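# Move red foam block or yellow sponge to desk

## Task

Check the counter behind the shelving for a red foam block. If one is there, place it on the desk. If not, take the yellow sponge from the coffee table and place it on the desk. Every other object must stay on its own shelf, table or counter, and the coffee table must be standing upright at the end. The robot must not fall over or finish tilted. The chosen object must rest on the desk by itself, not held there by the robot.

## Robot and tools

ROBOT. TidyBot++ has one arm. It is a mobile base (0.54 m long, 0.50 m wide, 0.38 m high) on four powered casters, with a seven-joint arm and a two-finger gripper on top. The shoulder sits 0.12 m ahead of the base centre and 0.68 m above the floor. Cameras: base_camera and wrist_camera (which looks along the hand). The arm begins folded with the hand pointing down. In that pose the wrist and hand reach up to 0.08 m beyond the base front, and the elbow can be as high as 1.15 m. A downward-pointing hand can reach at most about 0.94 m above the floor, and only near the base.

FRAMES. Base frame: origin on the floor below the base centre, x forward, y left, z up. hand_pose is reported in this frame: it is the point between the finger pads, its z axis runs out along the fingers, and the fingers close along its y axis. The odometry frame is the base frame as it was when the scene began. base_odometry counts wheel turns only, so slip shows up as travel, and it drifts a few cm and several degrees over about thirty moves. Heading is positive to the left, range -3.142 to 3.142. base_tilt is in degrees, with forward and right positive. Both carry a fixed error of up to about 1 degree.

execute_actions. Arguments: actions (a list holding one action, or empty to just read the state and images) and cameras (a list of base_camera, wrist_camera or all; omitted, null or ["all"] gives both, [] gives none). An action may contain base, joints and speeds.
- base: exactly one relative move, an offset from where the base last measured itself. translate_m is straight travel in metres, forward positive, -2 to 2. strafe_m is sideways travel in metres, left positive, -2 to 2. rotate_rad is a turn on the spot in radians, counter-clockwise from above positive, -6.3 to 6.3.
- joints: absolute targets by name. joint_1_rad (arm about vertical; positive is clockwise from above, opposite to rotate_rad), joint_2_rad shoulder -2.249 to 2.249, joint_3_rad, joint_4_rad elbow -2.579 to 2.579, joint_5_rad, joint_6_rad wrist -2.099 to 2.099, joint_7_rad (with the hand down, positive is counter-clockwise from above; at 1.57 the fingers open left and right). Joints 1, 3, 5 and 7 are unlimited but take the shorter way, so turn them in steps under half a turn. gripper_pos runs 0 (open) to 1 (closed); the finger gap is about 85 x (1 - gripper_pos) mm. Done tolerances: ±0.039 for joints 1-4, ±0.056 for joints 5-7, ±0.03 for the gripper.
- speeds: top-speed caps for this action only. translate_m and strafe_m 0.05 to 0.5 m/s, rotate_rad 0.1 to 1.57 rad/s; the maximum is the default. A base move needing more than 8.667 s is refused, and no action lasts longer than 15 s.
An unknown key or an out-of-range value rejects the whole call and nothing moves. A joint or base left out of an action may still be pushing toward its previous target.

ARM GEOMETRY. Upper arm 0.42 m, forearm 0.31 m, hand 0.31 m. With joint_1_rad 0, joint_3_rad 3.14 and joint_5_rad 0, the arm lies in the base's x-z plane. Measured from vertical (forward positive), the segment angles are: upper arm = j2, forearm = j2 - j4, hand = j2 - j4 - j6. The reach ahead of the shoulder is the sum of length x sin(angle), and the height above it is the sum of length x cos(angle). Closed fingertips extend about 20 mm past the hand point.

wait: seconds from 0 to 10. It sends no commands and returns the same as an empty action. zoom_image: camera plus region [x0, y0, x1, y1] in pixels from the top-left, at most 504 x 504, taken from that camera's latest full image. finished_scene: scene, the current scene number. It ends the scene for good and reports success, so only call it once the object rests stably on the desk.

RESULTS. base_status and joint_status report how each motion ended. done: reached the target (for the base, the wheels turned the full amount, even if they slipped). off_target: stopped short and may still be pushing. contact_stop or time_out: the old target is dropped and the part holds where it is. A blocked base may read done while actually short of the target. 'joint command not followed' with a cause: the arm targets were withheld, usually to prevent self-collision, though the gripper still acts; the withheld targets may be retried later. If one call reports a stop, later calls in the same reply are not run. For the gripper, done at 1 means nothing is held, and off_target at 1 means something is between the fingers. motor_effort gives the percent of maximum, with the peak in brackets, and the readings are noisy. on_its_own lists what the call did not command. 'ARM HIT' means the arm struck the base or itself hard.

PRECISION. Friction leaves the hand a cm or two off its target, and hand_pose itself can be off too; trust the images. To correct a joint, send last command + (desired - read). A held load makes the arm sag. When holding something, never send a joint its current reading.

HAZARDS. Do not drive while the arm is caught on something above about 0.8 m, because the robot can tip. Pushing or pulling sideways with a raised hand can lift wheels; to recover, retract the arm or back away. Driving the arm into objects can trigger a torque fault (joints 1-4 at 104.5 N m, joints 5-7 at 51.3 N m), which freezes the arm and gripper for 10 s. Holding a load heats the motors, including while you deliberate. MOTOR HOT warns at 60 °C; at 75 °C an OVER-TEMPERATURE FAULT lets the arm sink, and unreached keys report limit_stop_at_motor_heat, so resend those targets. Avoid dropping or slamming objects, pushing hard, or knocking the coffee table. Keep moves short and efficient, since robot motion time matters. Loose objects may occasionally be nudged by outside disturbances.

Each tool is called after "Request:" as name([rows], argument=value, ...), one row to a line, values as JSON.

## Session

Request:
execute_actions(actions=[])

Scene clock: 0.00 s.
base_odometry: x=+0.000 y=+0.000 heading=+0.000 (m, m, rad; odometry frame)
base_tilt: forward=-0.4 right=+0.5 (deg)
base_status: not commanded
joint_positions: joint_1_rad=+0.016 joint_2_rad=-0.382 joint_3_rad=+3.124 joint_4_rad=-2.537 joint_5_rad=-0.024 joint_6_rad=-0.876 joint_7_rad=+1.624 gripper_pos=+0.000
joint_status: not commanded
motor_effort: joint_1_rad=+0 joint_2_rad=-1 joint_3_rad=+1 joint_4_rad=+15 joint_5_rad=-1 joint_6_rad=+2 joint_7_rad=+0 (%)
hand_pose: x=+0.2589 y=+0.0065 z=+0.5896 quat_wxyz=(-0.005, +0.998, +0.020, +0.056) (m; base frame)
pictures: base_camera, wrist_camera
Images, in order (width x height): base_camera 644x364, wrist_camera 644x476.

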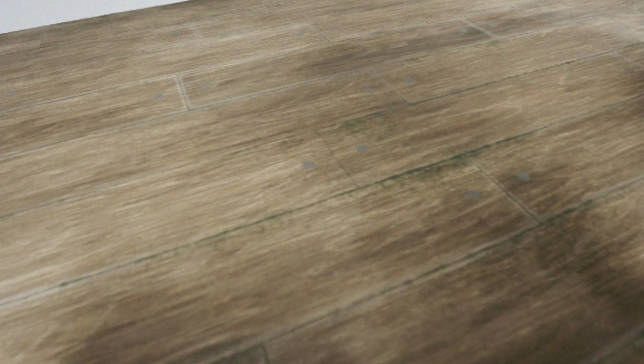

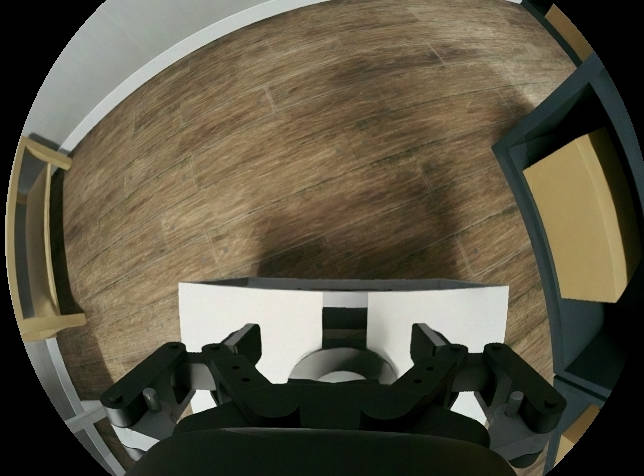

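Request:
execute_actions([
  {"joints":{"joint_6_rad":0.3}},
], cameras=["wrist_camera"])

Request:
execute_actions([
  {"joints":{"joint_1_rad":-1.5}},
], cameras=["wrist_camera"])

Scene clock: 3.03 s.
base_odometry: x=+0.000 y=+0.000 heading=+0.000 (m, m, rad; odometry frame)
base_tilt: forward=-0.4 right=+0.5 (deg)
base_status: not commanded
joint_positions: joint_1_rad=+0.016 joint_2_rad=-0.382 joint_3_rad=+3.124 joint_4_rad=-2.537 joint_5_rad=-0.024 joint_6_rad=+0.302 joint_7_rad=+1.624 gripper_pos=+0.000
joint_status: all done
motor_effort: joint_1_rad=-1(0) joint_2_rad=-6(6) joint_3_rad=+1(1) joint_4_rad=+20(20) joint_5_rad=+0(1) joint_6_rad=+9(10) joint_7_rad=+0(0) (%)
hand_pose: x=+0.5232 y=+0.0000 z=+0.8123 quat_wxyz=(+0.015, +0.799, +0.012, +0.601) (m; base frame)
pictures: wrist_camera
Images, in order (width x height): wrist_camera 644x476.

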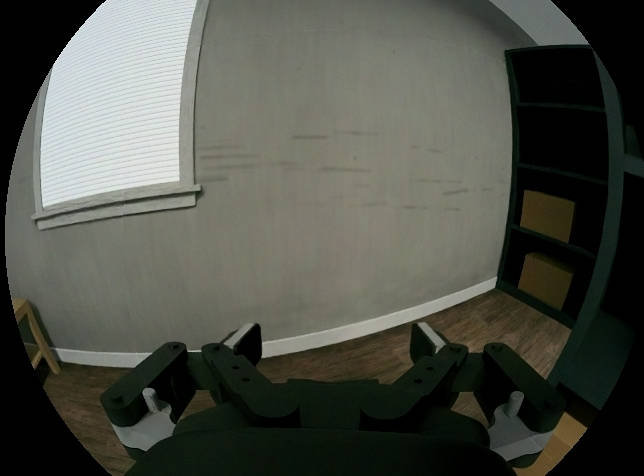

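Scene clock: 5.77 s.
base_odometry: x=+0.000 y=+0.000 heading=+0.000 (m, m, rad; odometry frame)
base_tilt: forward=-0.4 right=+0.5 (deg)
base_status: not commanded
joint_positions: joint_1_rad=-1.485 joint_2_rad=-0.382 joint_3_rad=+3.124 joint_4_rad=-2.537 joint_5_rad=-0.024 joint_6_rad=+0.302 joint_7_rad=+1.624 gripper_pos=+0.000
joint_status: all done
motor_effort: joint_1_rad=+0(0) joint_2_rad=-6(6) joint_3_rad=+1(2) joint_4_rad=+20(20) joint_5_rad=-1(1) joint_6_rad=+9(10) joint_7_rad=+0(0) (%)
hand_pose: x=+0.1470 y=+0.4033 z=+0.8123 quat_wxyz=(-0.399, +0.576, +0.554, +0.449) (m; base frame)
pictures: wrist_camera
Images, in order (width x height): wrist_camera 644x476.

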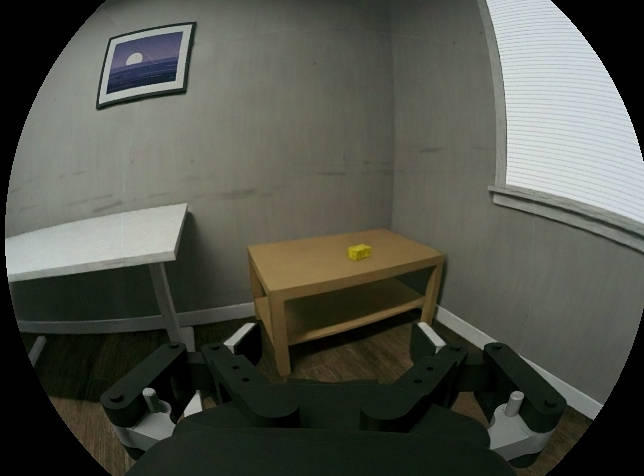

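Request:
execute_actions([
  {"base":{"rotate_rad":0.4},"joints":{"joint_1_rad":0.6,"joint_6_rad":-0.1}},
])

Scene clock: 11.87 s.
base_odometry: x=+0.000 y=+0.000 heading=+0.399 (m, m, rad; odometry frame)
base_tilt: forward=-0.4 right=+0.5 (deg)
base_status: done
joint_positions: joint_1_rad=+0.585 joint_2_rad=-0.382 joint_3_rad=+3.124 joint_4_rad=-2.537 joint_5_rad=-0.024 joint_6_rad=-0.079 joint_7_rad=+1.624 gripper_pos=+0.000
joint_status: all done
motor_effort: joint_1_rad=-1(1) joint_2_rad=-6(8) joint_3_rad=+1(2) joint_4_rad=+19(20) joint_5_rad=+0(1) joint_6_rad=+8(10) joint_7_rad=+0(0) (%)
hand_pose: x=+0.4156 y=-0.1872 z=+0.7075 quat_wxyz=(+0.131, +0.867, -0.238, +0.419) (m; base frame)
pictures: base_camera, wrist_camera
Images, in order (width x height): base_camera 644x364, wrist_camera 644x476.

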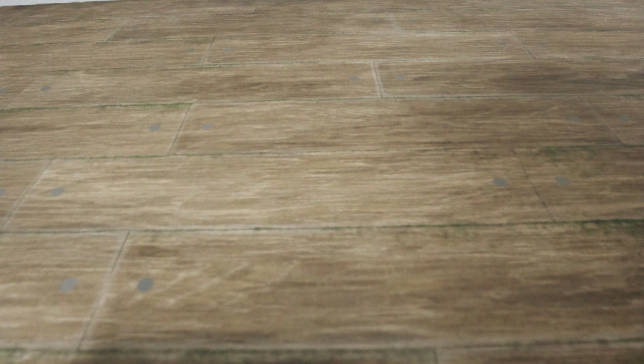

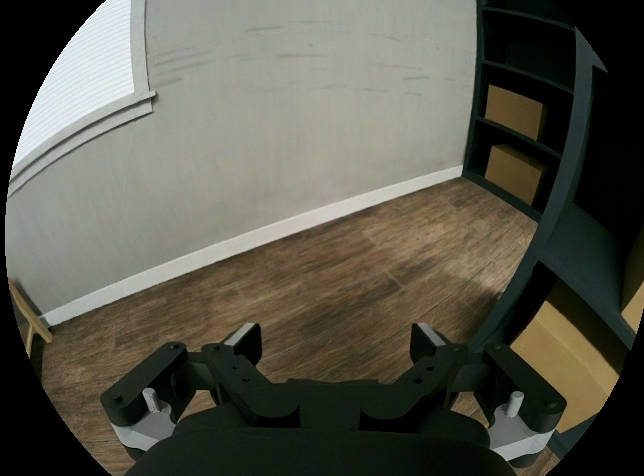

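Request:
execute_actions([
  {"base":{"translate_m":0.65},"joints":{"joint_1_rad":1.1,"joint_6_rad":-0.4}},
])

Scene clock: 16.37 s.
base_odometry: x=+0.599 y=+0.254 heading=+0.400 (m, m, rad; odometry frame)
base_tilt: forward=-0.4 right=+0.6 (deg)
base_status: done
joint_positions: joint_1_rad=+1.084 joint_2_rad=-0.383 joint_3_rad=+3.124 joint_4_rad=-2.537 joint_5_rad=-0.024 joint_6_rad=-0.379 joint_7_rad=+1.624 gripper_pos=+0.000
joint_status: all done
motor_effort: joint_1_rad=+0(1) joint_2_rad=-4(6) joint_3_rad=+1(2) joint_4_rad=+17(19) joint_5_rad=-1(1) joint_6_rad=+6(7) joint_7_rad=+1(1) (%)
hand_pose: x=+0.2587 y=-0.2462 z=+0.6436 quat_wxyz=(+0.156, +0.830, -0.471, +0.256) (m; base frame)
pictures: base_camera, wrist_camera
Images, in order (width x height): base_camera 644x364, wrist_camera 644x476.

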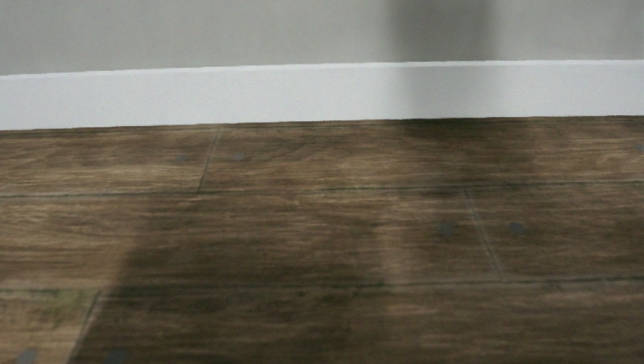

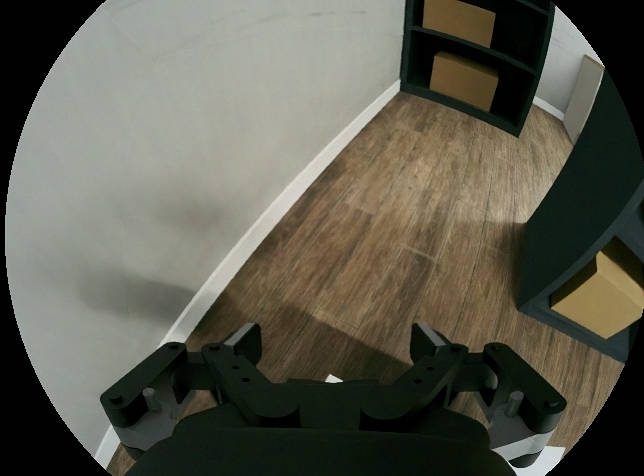

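Request:
execute_actions([
  {"base":{"rotate_rad":-1.53},"joints":{"joint_1_rad":0.0,"joint_6_rad":-0.6}},
])

Scene clock: 20.77 s.
base_odometry: x=+0.599 y=+0.254 heading=-1.130 (m, m, rad; odometry frame)
base_tilt: forward=-0.4 right=+0.6 (deg)
base_status: done
joint_positions: joint_1_rad=+0.016 joint_2_rad=-0.383 joint_3_rad=+3.124 joint_4_rad=-2.537 joint_5_rad=-0.024 joint_6_rad=-0.579 joint_7_rad=+1.624 gripper_pos=+0.000
joint_status: all done
motor_effort: joint_1_rad=-1(0) joint_2_rad=-2(4) joint_3_rad=+0(2) joint_4_rad=+17(18) joint_5_rad=-1(1) joint_6_rad=+5(6) joint_7_rad=+0(0) (%)
hand_pose: x=+0.3480 y=+0.0051 z=+0.6134 quat_wxyz=(+0.000, +0.979, +0.018, +0.203) (m; base frame)
pictures: base_camera, wrist_camera
Images, in order (width x height): base_camera 644x364, wrist_camera 644x476.

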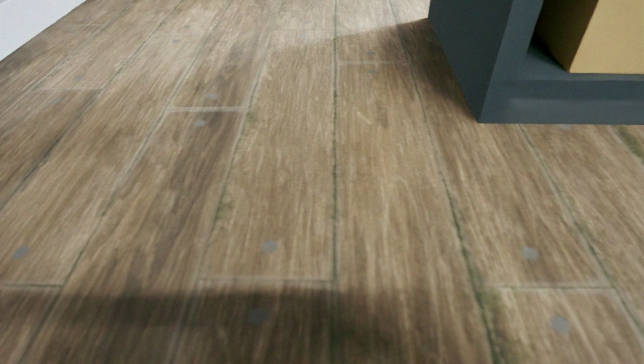

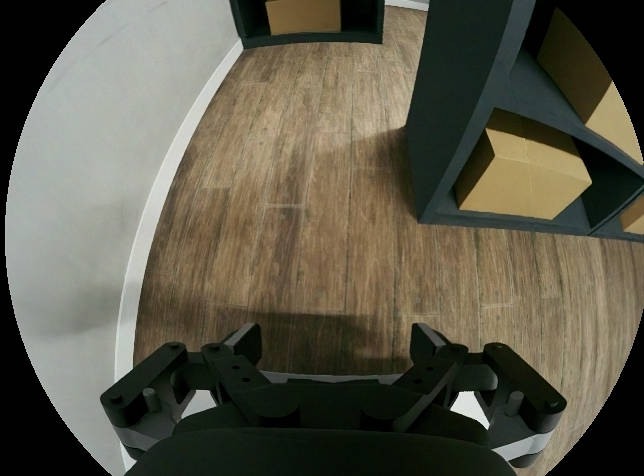

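Request:
execute_actions([
  {"base":{"strafe_m":0.23}},
])

Scene clock: 24.13 s.
base_odometry: x=+0.807 y=+0.352 heading=-1.130 (m, m, rad; odometry frame)
base_tilt: forward=-0.4 right=+0.6 (deg)
base_status: done
joint_positions: joint_1_rad=+0.016 joint_2_rad=-0.383 joint_3_rad=+3.124 joint_4_rad=-2.537 joint_5_rad=-0.024 joint_6_rad=-0.579 joint_7_rad=+1.624 gripper_pos=+0.000
joint_status: not commanded
motor_effort: joint_1_rad=+0(0) joint_2_rad=-3(4) joint_3_rad=+0(2) joint_4_rad=+17(17) joint_5_rad=-1(1) joint_6_rad=+5(5) joint_7_rad=+0(0) (%)
hand_pose: x=+0.3480 y=+0.0051 z=+0.6134 quat_wxyz=(+0.000, +0.979, +0.018, +0.203) (m; base frame)
pictures: base_camera, wrist_camera
Images, in order (width x height): base_camera 644x364, wrist_camera 644x476.

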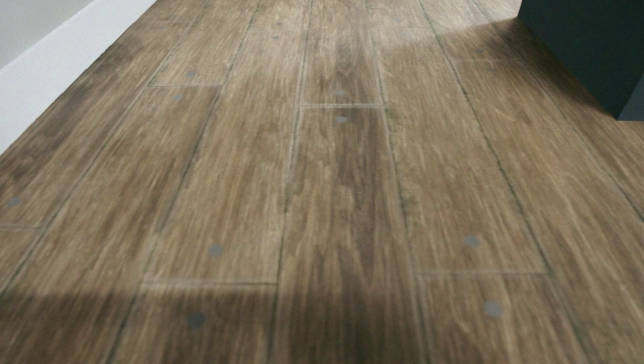

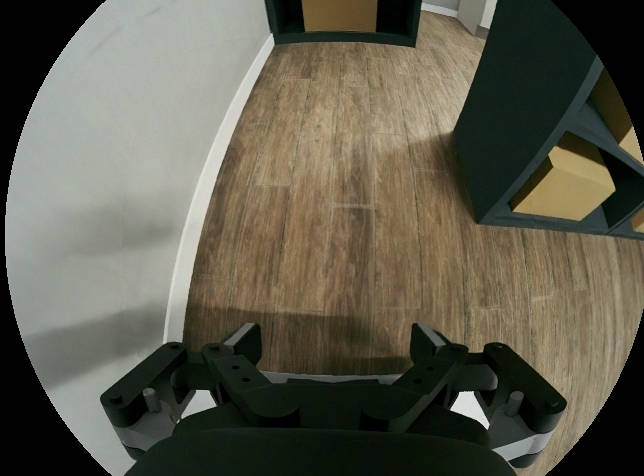

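Request:
execute_actions([
  {"base":{"translate_m":1.2},"joints":{"joint_1_rad":0.7,"joint_6_rad":0.1}},
])

Scene clock: 29.43 s.
base_odometry: x=+1.320 y=-0.733 heading=-1.130 (m, m, rad; odometry frame)
base_tilt: forward=-0.4 right=+0.6 (deg)
base_status: done
joint_positions: joint_1_rad=+0.685 joint_2_rad=-0.383 joint_3_rad=+3.124 joint_4_rad=-2.537 joint_5_rad=-0.024 joint_6_rad=+0.082 joint_7_rad=+1.624 gripper_pos=+0.000
joint_status: all done
motor_effort: joint_1_rad=-1(1) joint_2_rad=-5(8) joint_3_rad=+1(2) joint_4_rad=+19(20) joint_5_rad=+0(1) joint_6_rad=+9(10) joint_7_rad=+0(0) (%)
hand_pose: x=+0.4163 y=-0.2336 z=+0.7494 quat_wxyz=(+0.178, +0.817, -0.269, +0.478) (m; base frame)
pictures: base_camera, wrist_camera
Images, in order (width x height): base_camera 644x364, wrist_camera 644x476.

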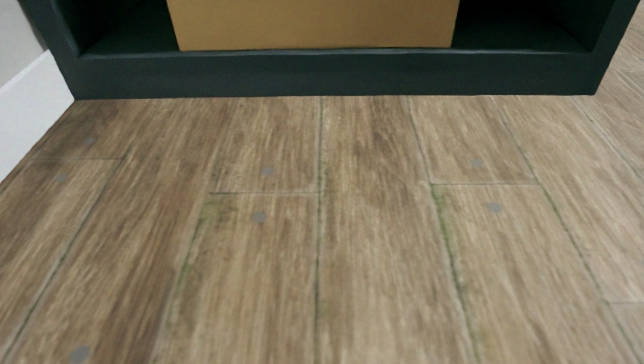

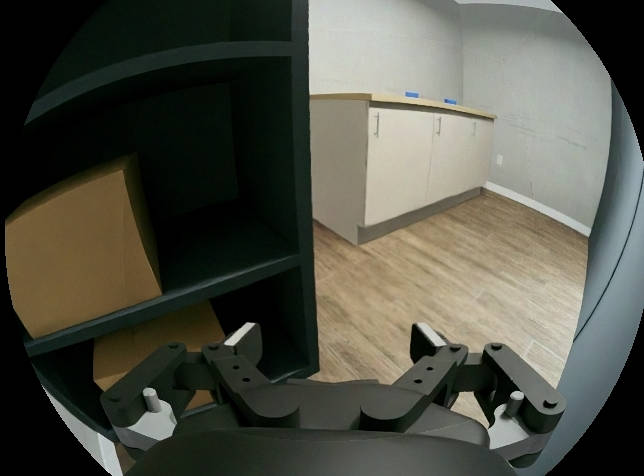

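Request:
execute_actions([
  {"joints":{"joint_1_rad":1.1,"joint_2_rad":-0.1,"joint_4_rad":-0.9,"joint_6_rad":-1.0}},
], cameras=["wrist_camera"])

Request:
zoom_image(camera="wrist_camera", region=[160,150,460,330])

Scene clock: 34.47 s.
base_odometry: x=+1.320 y=-0.733 heading=-1.130 (m, m, rad; odometry frame)
base_tilt: forward=-0.4 right=+0.6 (deg)
base_status: not commanded
joint_positions: joint_1_rad=+1.083 joint_2_rad=-0.115 joint_3_rad=+3.124 joint_4_rad=-0.922 joint_5_rad=-0.024 joint_6_rad=-0.978 joint_7_rad=+1.624 gripper_pos=+0.000
joint_status: all done
motor_effort: joint_1_rad=+0(0) joint_2_rad=-15(16) joint_3_rad=+1(1) joint_4_rad=+18(23) joint_5_rad=-1(1) joint_6_rad=+10(10) joint_7_rad=+0(0) (%)
hand_pose: x=+0.3603 y=-0.4184 z=+1.2506 quat_wxyz=(+0.323, +0.682, -0.376, +0.537) (m; base frame)
pictures: wrist_camera
Images, in order (width x height): wrist_camera 644x476.

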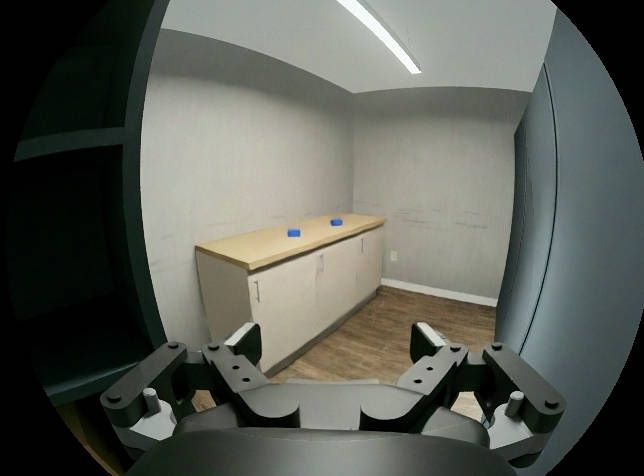

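Region (160, 150, 460, 330) of wrist_camera's 644x476 image, scaled by 1.680; it fills the top 302 rows of this view, and the rest is white.

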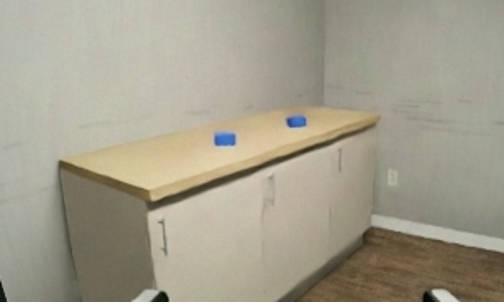

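The counter holds only blue blocks, so I'm going for the sponge.

Request:
execute_actions([
  {"base":{"translate_m":-1.2},"joints":{"joint_1_rad":0.0,"joint_2_rad":-0.38,"joint_4_rad":-2.2,"joint_6_rad":-1.0},"speeds":{"translate_m":0.4}},
], cameras=["base_camera"])

Request:
execute_actions([
  {"base":{"rotate_rad":-3.14}},
])

Scene clock: 41.10 s.
base_odometry: x=+0.808 y=+0.352 heading=-1.130 (m, m, rad; odometry frame)
base_tilt: forward=-0.4 right=+0.5 (deg)
base_status: done
joint_positions: joint_1_rad=+0.016 joint_2_rad=-0.377 joint_3_rad=+3.126 joint_4_rad=-2.179 joint_5_rad=-0.024 joint_6_rad=-0.983 joint_7_rad=+1.624 gripper_pos=+0.000
joint_status: all done
motor_effort: joint_1_rad=+0(3) joint_2_rad=-5(19) joint_3_rad=+0(4) joint_4_rad=+19(21) joint_5_rad=-1(2) joint_6_rad=+4(10) joint_7_rad=+0(0) (%)
hand_pose: x=+0.3787 y=+0.0075 z=+0.7093 quat_wxyz=(-0.003, +0.984, +0.022, +0.178) (m; base frame)
pictures: base_camera
Images, in order (width x height): base_camera 644x364.

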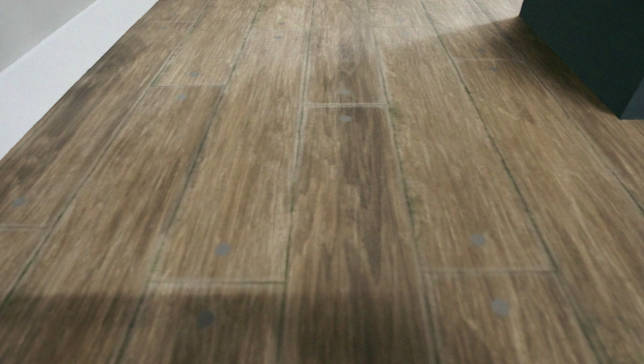

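Scene clock: 44.40 s.
base_odometry: x=+0.808 y=+0.352 heading=+2.013 (m, m, rad; odometry frame)
base_tilt: forward=-0.4 right=+0.5 (deg)
base_status: done
joint_positions: joint_1_rad=+0.014 joint_2_rad=-0.377 joint_3_rad=+3.126 joint_4_rad=-2.179 joint_5_rad=-0.024 joint_6_rad=-0.983 joint_7_rad=+1.624 gripper_pos=+0.000
joint_status: not commanded
motor_effort: joint_1_rad=+0(0) joint_2_rad=-5(6) joint_3_rad=+1(2) joint_4_rad=+19(19) joint_5_rad=-1(1) joint_6_rad=+4(4) joint_7_rad=+0(0) (%)
hand_pose: x=+0.3787 y=+0.0080 z=+0.7093 quat_wxyz=(-0.003, +0.984, +0.022, +0.178) (m; base frame)
pictures: base_camera, wrist_camera
Images, in order (width x height): base_camera 644x364, wrist_camera 644x476.

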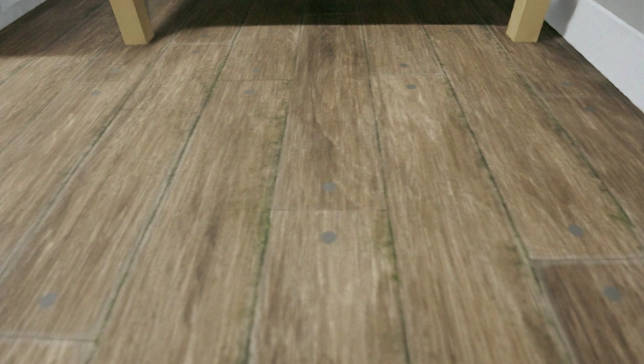

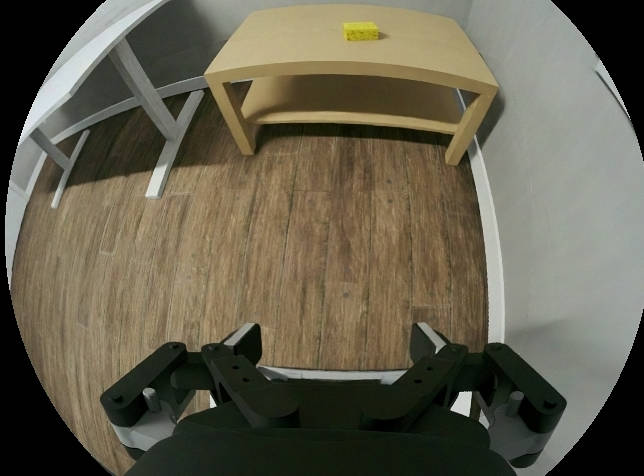

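Request:
execute_actions([
  {"base":{"translate_m":0.58},"joints":{"joint_2_rad":0.345,"joint_4_rad":-1.607,"joint_6_rad":-1.19,"joint_7_rad":1.57}},
])

Scene clock: 48.50 s.
base_odometry: x=+0.560 y=+0.877 heading=+2.013 (m, m, rad; odometry frame)
base_tilt: forward=-0.4 right=+0.5 (deg)
base_status: done
joint_positions: joint_1_rad=+0.014 joint_2_rad=+0.351 joint_3_rad=+3.126 joint_4_rad=-1.628 joint_5_rad=-0.024 joint_6_rad=-1.168 joint_7_rad=+1.599 gripper_pos=+0.000
joint_status: all done
motor_effort: joint_1_rad=-1(0) joint_2_rad=-31(35) joint_3_rad=+0(1) joint_4_rad=+16(20) joint_5_rad=-1(1) joint_6_rad=+1(5) joint_7_rad=+0(0) (%)
hand_pose: x=+0.5502 y=+0.0090 z=+0.6408 quat_wxyz=(-0.014, +1.000, +0.010, -0.003) (m; base frame)
pictures: base_camera, wrist_camera
Images, in order (width x height): base_camera 644x364, wrist_camera 644x476.

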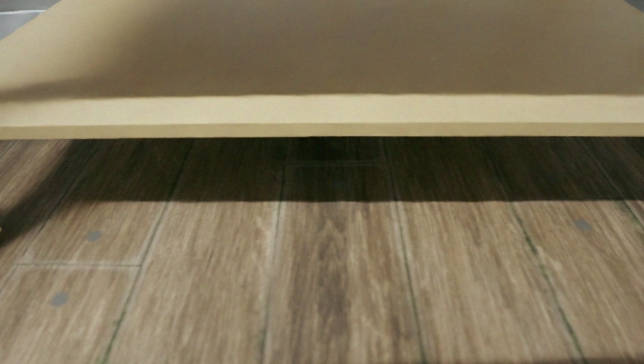

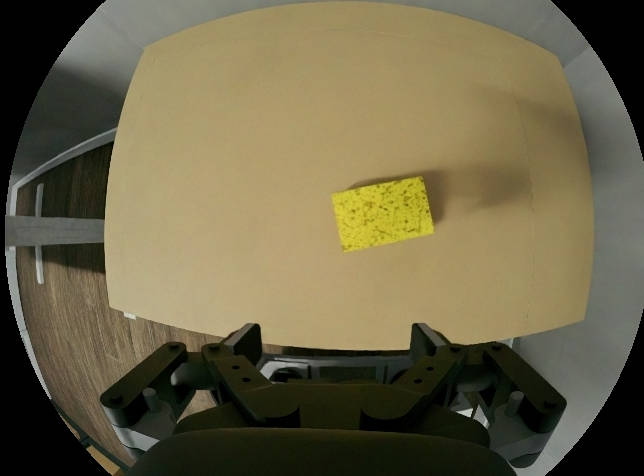

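Request:
execute_actions([
  {"joints":{"joint_1_rad":0.125,"joint_2_rad":0.605,"joint_4_rad":-1.46,"joint_6_rad":-1.04,"joint_7_rad":0.29}},
], cameras=["wrist_camera"])

Scene clock: 52.80 s.
base_odometry: x=+0.560 y=+0.877 heading=+2.013 (m, m, rad; odometry frame)
base_tilt: forward=-0.4 right=+0.5 (deg)
base_status: not commanded
joint_positions: joint_1_rad=+0.113 joint_2_rad=+0.603 joint_3_rad=+3.126 joint_4_rad=-1.485 joint_5_rad=-0.024 joint_6_rad=-1.058 joint_7_rad=+0.301 gripper_pos=+0.000
joint_status: all done
motor_effort: joint_1_rad=-1(2) joint_2_rad=-39(41) joint_3_rad=+0(1) joint_4_rad=+15(16) joint_5_rad=-1(1) joint_6_rad=+0(1) joint_7_rad=+0(0) (%)
hand_pose: x=+0.6278 y=-0.0419 z=+0.5619 quat_wxyz=(-0.011, +0.771, -0.637, -0.010) (m; base frame)
pictures: wrist_camera
Images, in order (width x height): wrist_camera 644x476.

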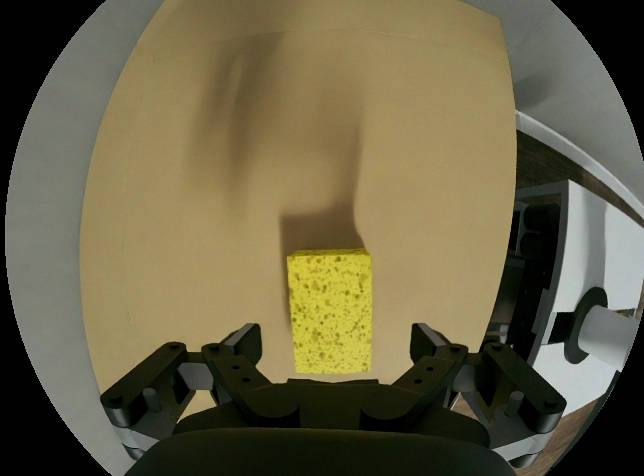

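Request:
execute_actions([
  {"joints":{"joint_2_rad":0.72,"joint_4_rad":-1.58,"joint_6_rad":-0.845}},
], cameras=["wrist_camera"])

Scene clock: 56.50 s.
base_odometry: x=+0.560 y=+0.877 heading=+2.013 (m, m, rad; odometry frame)
base_tilt: forward=-0.4 right=+0.6 (deg)
base_status: not commanded
joint_positions: joint_1_rad=+0.113 joint_2_rad=+0.724 joint_3_rad=+3.126 joint_4_rad=-1.565 joint_5_rad=-0.024 joint_6_rad=-0.863 joint_7_rad=+0.301 gripper_pos=+0.000
joint_status: all done
motor_effort: joint_1_rad=+0(1) joint_2_rad=-42(47) joint_3_rad=+0(1) joint_4_rad=+13(15) joint_5_rad=-1(1) joint_6_rad=+1(1) joint_7_rad=+0(0) (%)
hand_pose: x=+0.6291 y=-0.0424 z=+0.4792 quat_wxyz=(-0.009, +0.769, -0.639, -0.013) (m; base frame)
pictures: wrist_camera
Images, in order (width x height): wrist_camera 644x476.

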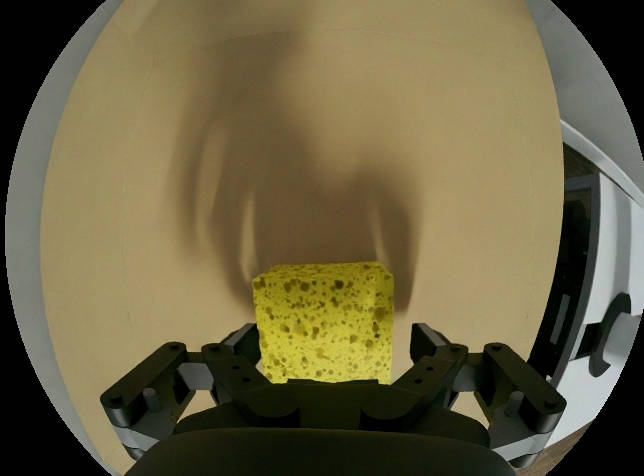

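Request:
execute_actions([
  {"joints":{"gripper_pos":1}},
], cameras=["wrist_camera"])

Request:
execute_actions([
  {"joints":{"joint_2_rad":0.0,"joint_4_rad":-1.1,"joint_6_rad":-1.7,"joint_7_rad":1.57}},
], cameras=["wrist_camera"])

Scene clock: 60.10 s.
base_odometry: x=+0.561 y=+0.877 heading=+2.013 (m, m, rad; odometry frame)
base_tilt: forward=-0.4 right=+0.5 (deg)
base_status: not commanded
joint_positions: joint_1_rad=+0.113 joint_2_rad=+0.718 joint_3_rad=+3.126 joint_4_rad=-1.565 joint_5_rad=-0.024 joint_6_rad=-0.863 joint_7_rad=+0.301 gripper_pos=+0.385
joint_status: gripper_pos off_target (ended at +0.385, target +1.000)
motor_effort: joint_1_rad=-1(1) joint_2_rad=-42(43) joint_3_rad=+0(0) joint_4_rad=+13(13) joint_5_rad=-1(1) joint_6_rad=+1(5) joint_7_rad=+0(0) (%)
hand_pose: x=+0.6303 y=-0.0425 z=+0.4823 quat_wxyz=(-0.011, +0.769, -0.639, -0.010) (m; base frame)
pictures: wrist_camera
Images, in order (width x height): wrist_camera 644x476.

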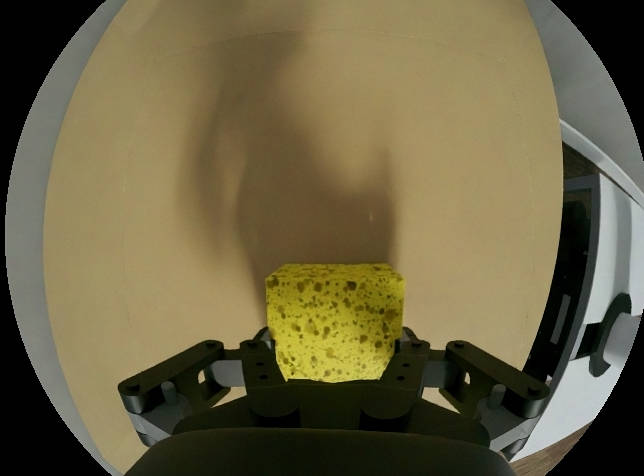

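Scene clock: 62.33 s.
base_odometry: x=+0.561 y=+0.877 heading=+2.013 (m, m, rad; odometry frame)
base_tilt: forward=-0.4 right=+0.5 (deg)
base_status: not commanded
joint_positions: joint_1_rad=+0.113 joint_2_rad=-0.004 joint_3_rad=+3.126 joint_4_rad=-1.121 joint_5_rad=-0.024 joint_6_rad=-1.683 joint_7_rad=+1.546 gripper_pos=+0.385
joint_status: all done
motor_effort: joint_1_rad=-1(1) joint_2_rad=-19(44) joint_3_rad=-1(1) joint_4_rad=+18(18) joint_5_rad=-1(1) joint_6_rad=+4(5) joint_7_rad=+0(2) (%)
hand_pose: x=+0.5030 y=-0.0285 z=+0.9469 quat_wxyz=(-0.005, +0.984, -0.057, +0.170) (m; base frame)
pictures: wrist_camera
Images, in order (width x height): wrist_camera 644x476.

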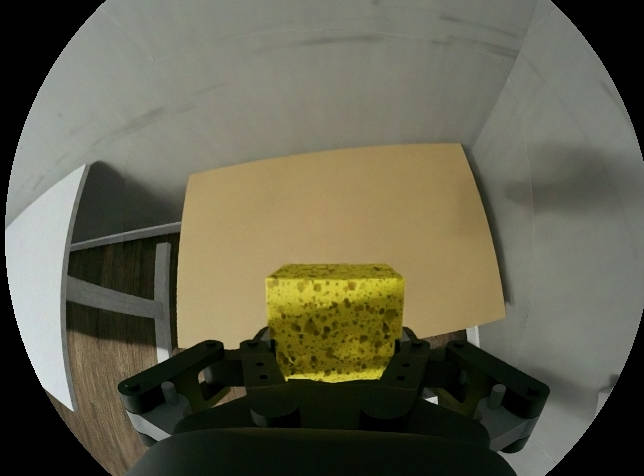

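Request:
execute_actions([
  {"base":{"strafe_m":0.22},"joints":{"joint_1_rad":-0.95,"joint_2_rad":0.3,"joint_4_rad":-0.85,"joint_6_rad":-1.85}},
])

Scene clock: 66.10 s.
base_odometry: x=+0.361 y=+0.783 heading=+2.012 (m, m, rad; odometry frame)
base_tilt: forward=-0.4 right=+0.5 (deg)
base_status: done
joint_positions: joint_1_rad=-0.939 joint_2_rad=+0.289 joint_3_rad=+3.126 joint_4_rad=-0.877 joint_5_rad=-0.024 joint_6_rad=-1.828 joint_7_rad=+1.546 gripper_pos=+0.385
joint_status: all done
motor_effort: joint_1_rad=-1(3) joint_2_rad=-31(31) joint_3_rad=+0(2) joint_4_rad=+17(17) joint_5_rad=-1(1) joint_6_rad=+2(4) joint_7_rad=+0(0) (%)
hand_pose: x=+0.3754 y=+0.3751 z=+0.9011 quat_wxyz=(-0.047, +0.890, +0.450, +0.058) (m; base frame)
pictures: base_camera, wrist_camera
Images, in order (width x height): base_camera 644x364, wrist_camera 644x476.

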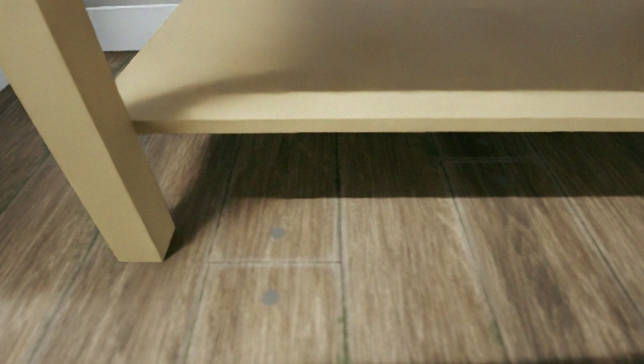

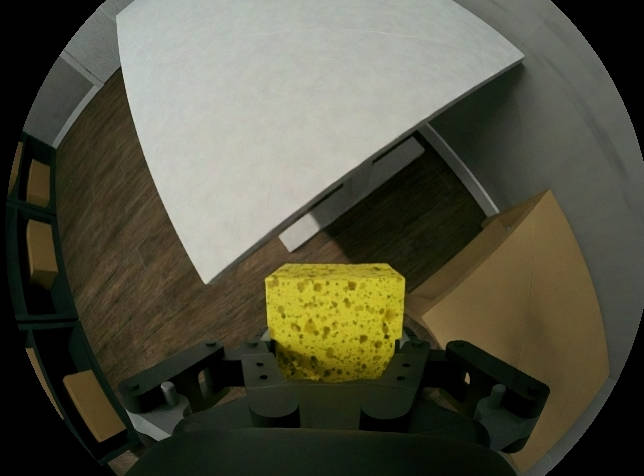

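Request:
execute_actions([
  {"base":{"strafe_m":0.28},"joints":{"joint_1_rad":-0.76}},
])

Scene clock: 70.07 s.
base_odometry: x=+0.108 y=+0.663 heading=+2.012 (m, m, rad; odometry frame)
base_tilt: forward=-0.4 right=+0.6 (deg)
base_status: done
joint_positions: joint_1_rad=-0.767 joint_2_rad=+0.301 joint_3_rad=+3.126 joint_4_rad=-0.876 joint_5_rad=-0.024 joint_6_rad=-1.832 joint_7_rad=+1.546 gripper_pos=+0.385
joint_status: all done
motor_effort: joint_1_rad=+0(2) joint_2_rad=-31(34) joint_3_rad=+0(2) joint_4_rad=+17(17) joint_5_rad=-1(2) joint_6_rad=+2(3) joint_7_rad=+0(0) (%)
hand_pose: x=+0.4372 y=+0.3269 z=+0.8961 quat_wxyz=(-0.039, +0.926, +0.372, +0.056) (m; base frame)
pictures: base_camera, wrist_camera
Images, in order (width x height): base_camera 644x364, wrist_camera 644x476.

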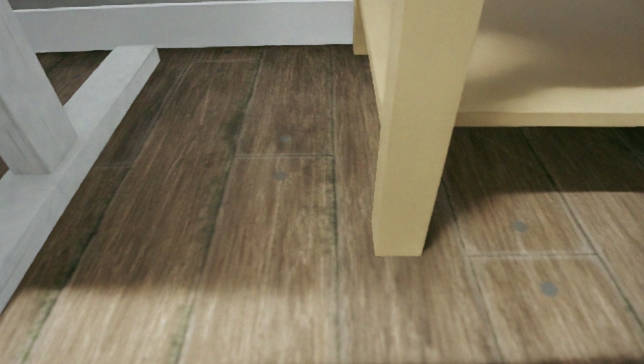

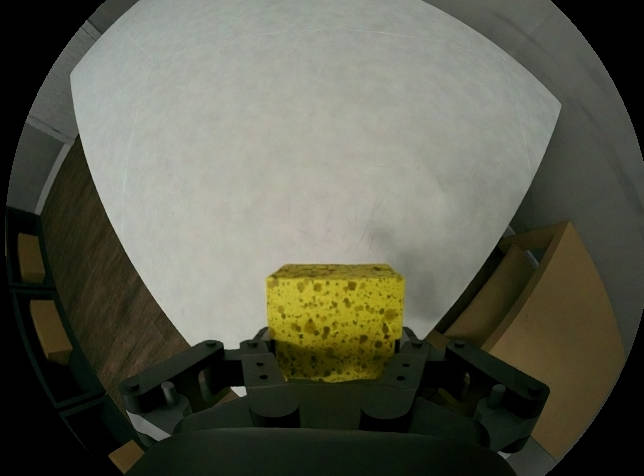

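Request:
execute_actions([
  {"joints":{"joint_2_rad":0.535,"joint_6_rad":-1.71}},
], cameras=["wrist_camera"])

Scene clock: 73.63 s.
base_odometry: x=+0.108 y=+0.663 heading=+2.012 (m, m, rad; odometry frame)
base_tilt: forward=-0.4 right=+0.5 (deg)
base_status: not commanded
joint_positions: joint_1_rad=-0.767 joint_2_rad=+0.540 joint_3_rad=+3.126 joint_4_rad=-0.871 joint_5_rad=-0.024 joint_6_rad=-1.727 joint_7_rad=+1.546 gripper_pos=+0.385
joint_status: all done
motor_effort: joint_1_rad=-1(1) joint_2_rad=-40(46) joint_3_rad=+0(1) joint_4_rad=+17(18) joint_5_rad=-1(1) joint_6_rad=+1(3) joint_7_rad=+0(1) (%)
hand_pose: x=+0.4882 y=+0.3769 z=+0.7817 quat_wxyz=(-0.015, +0.929, +0.371, -0.005) (m; base frame)
pictures: wrist_camera
Images, in order (width x height): wrist_camera 644x476.

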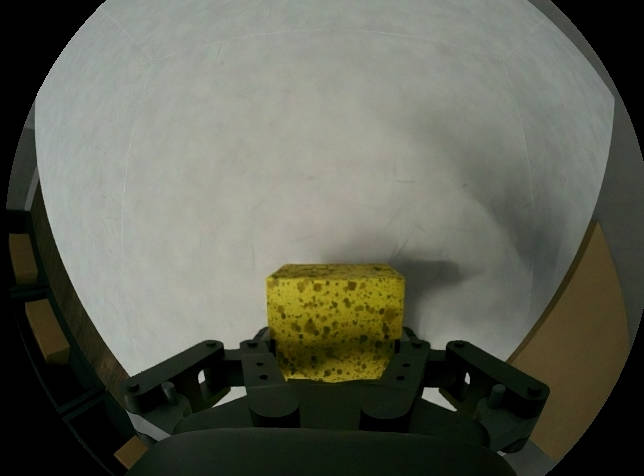

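Request:
execute_actions([
  {"joints":{"joint_2_rad":0.59,"joint_6_rad":-1.655}},
], cameras=["wrist_camera"])

Scene clock: 77.03 s.
base_odometry: x=+0.108 y=+0.663 heading=+2.012 (m, m, rad; odometry frame)
base_tilt: forward=-0.4 right=+0.5 (deg)
base_status: not commanded
joint_positions: joint_1_rad=-0.767 joint_2_rad=+0.590 joint_3_rad=+3.126 joint_4_rad=-0.871 joint_5_rad=-0.024 joint_6_rad=-1.672 joint_7_rad=+1.546 gripper_pos=+0.385
joint_status: all done
motor_effort: joint_1_rad=+0(0) joint_2_rad=-42(44) joint_3_rad=+0(0) joint_4_rad=+18(18) joint_5_rad=-1(1) joint_6_rad=+2(1) joint_7_rad=+0(0) (%)
hand_pose: x=+0.5034 y=+0.3920 z=+0.7548 quat_wxyz=(-0.017, +0.929, +0.370, -0.003) (m; base frame)
pictures: wrist_camera
Images, in order (width x height): wrist_camera 644x476.

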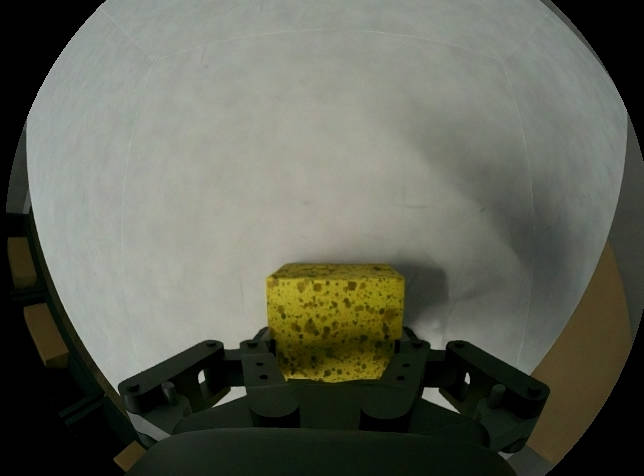

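Request:
execute_actions([
  {"joints":{"joint_2_rad":0.625,"joint_6_rad":-1.63}},
], cameras=["wrist_camera"])

Scene clock: 79.13 s.
base_odometry: x=+0.108 y=+0.663 heading=+2.012 (m, m, rad; odometry frame)
base_tilt: forward=-0.4 right=+0.5 (deg)
base_status: not commanded
joint_positions: joint_1_rad=-0.767 joint_2_rad=+0.597 joint_3_rad=+3.126 joint_4_rad=-0.867 joint_5_rad=-0.024 joint_6_rad=-1.666 joint_7_rad=+1.546 gripper_pos=+0.385
joint_status: all done
motor_effort: joint_1_rad=-1(1) joint_2_rad=-37(43) joint_3_rad=-1(1) joint_4_rad=+16(17) joint_5_rad=-1(2) joint_6_rad=+4(5) joint_7_rad=+1(1) (%)
hand_pose: x=+0.5061 y=+0.3946 z=+0.7523 quat_wxyz=(-0.017, +0.929, +0.370, -0.001) (m; base frame)
pictures: wrist_camera
Images, in order (width x height): wrist_camera 644x476.

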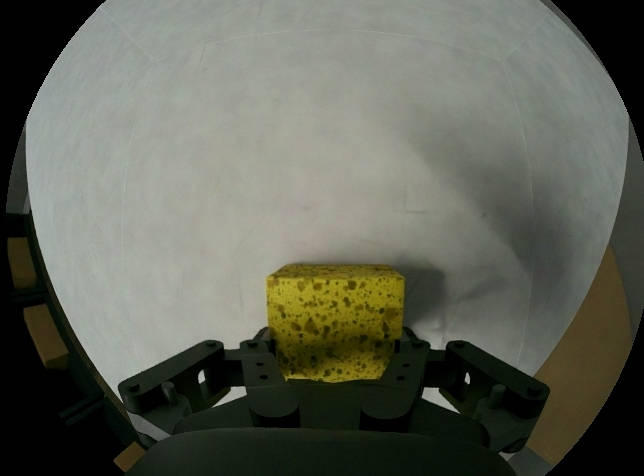

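The sponge is touching the desk, so I'm releasing it and lifting away.

Request:
execute_actions([
  {"joints":{"gripper_pos":0,"joint_2_rad":0.595}},
], cameras=[])

Request:
execute_actions([
  {"joints":{"joint_2_rad":0.35}},
], cameras=["wrist_camera"])

Scene clock: 81.77 s.
base_odometry: x=+0.108 y=+0.663 heading=+2.012 (m, m, rad; odometry frame)
base_tilt: forward=-0.4 right=+0.5 (deg)
base_status: not commanded
joint_positions: joint_1_rad=-0.767 joint_2_rad=+0.593 joint_3_rad=+3.126 joint_4_rad=-0.867 joint_5_rad=-0.024 joint_6_rad=-1.652 joint_7_rad=+1.546 gripper_pos=+0.000
joint_status: all done
motor_effort: joint_1_rad=+0(0) joint_2_rad=-42(43) joint_3_rad=+0(0) joint_4_rad=+17(18) joint_5_rad=-1(1) joint_6_rad=+1(4) joint_7_rad=+0(0) (%)
hand_pose: x=+0.5090 y=+0.3974 z=+0.7546 quat_wxyz=(-0.021, +0.929, +0.370, +0.007) (m; base frame)
pictures: none
No camera images: the call's "cameras" was empty. Leave "cameras" out to get every camera's image.

Scene clock: 83.40 s.
base_odometry: x=+0.108 y=+0.663 heading=+2.012 (m, m, rad; odometry frame)
base_tilt: forward=-0.4 right=+0.5 (deg)
base_status: not commanded
joint_positions: joint_1_rad=-0.767 joint_2_rad=+0.346 joint_3_rad=+3.126 joint_4_rad=-0.865 joint_5_rad=-0.024 joint_6_rad=-1.650 joint_7_rad=+1.546 gripper_pos=+0.000
joint_status: all done
motor_effort: joint_1_rad=-1(1) joint_2_rad=-34(44) joint_3_rad=+0(1) joint_4_rad=+18(19) joint_5_rad=+0(1) joint_6_rad=+3(3) joint_7_rad=+0(0) (%)
hand_pose: x=+0.4846 y=+0.3740 z=+0.8896 quat_wxyz=(-0.068, +0.919, +0.368, +0.123) (m; base frame)
pictures: wrist_camera
Images, in order (width x height): wrist_camera 644x476.

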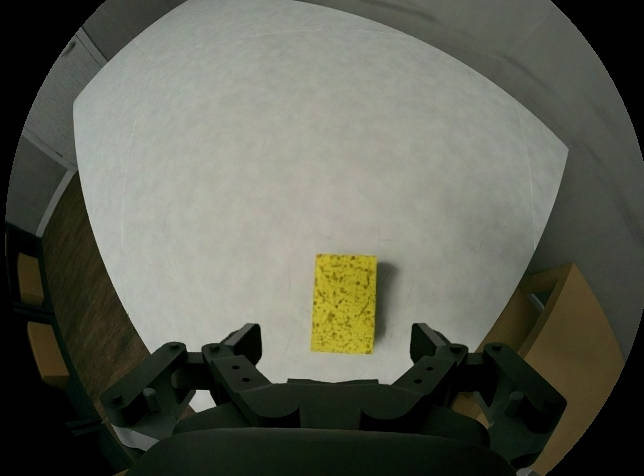

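Request:
finished_scene(scene=1)

The scene is finished: the task was done.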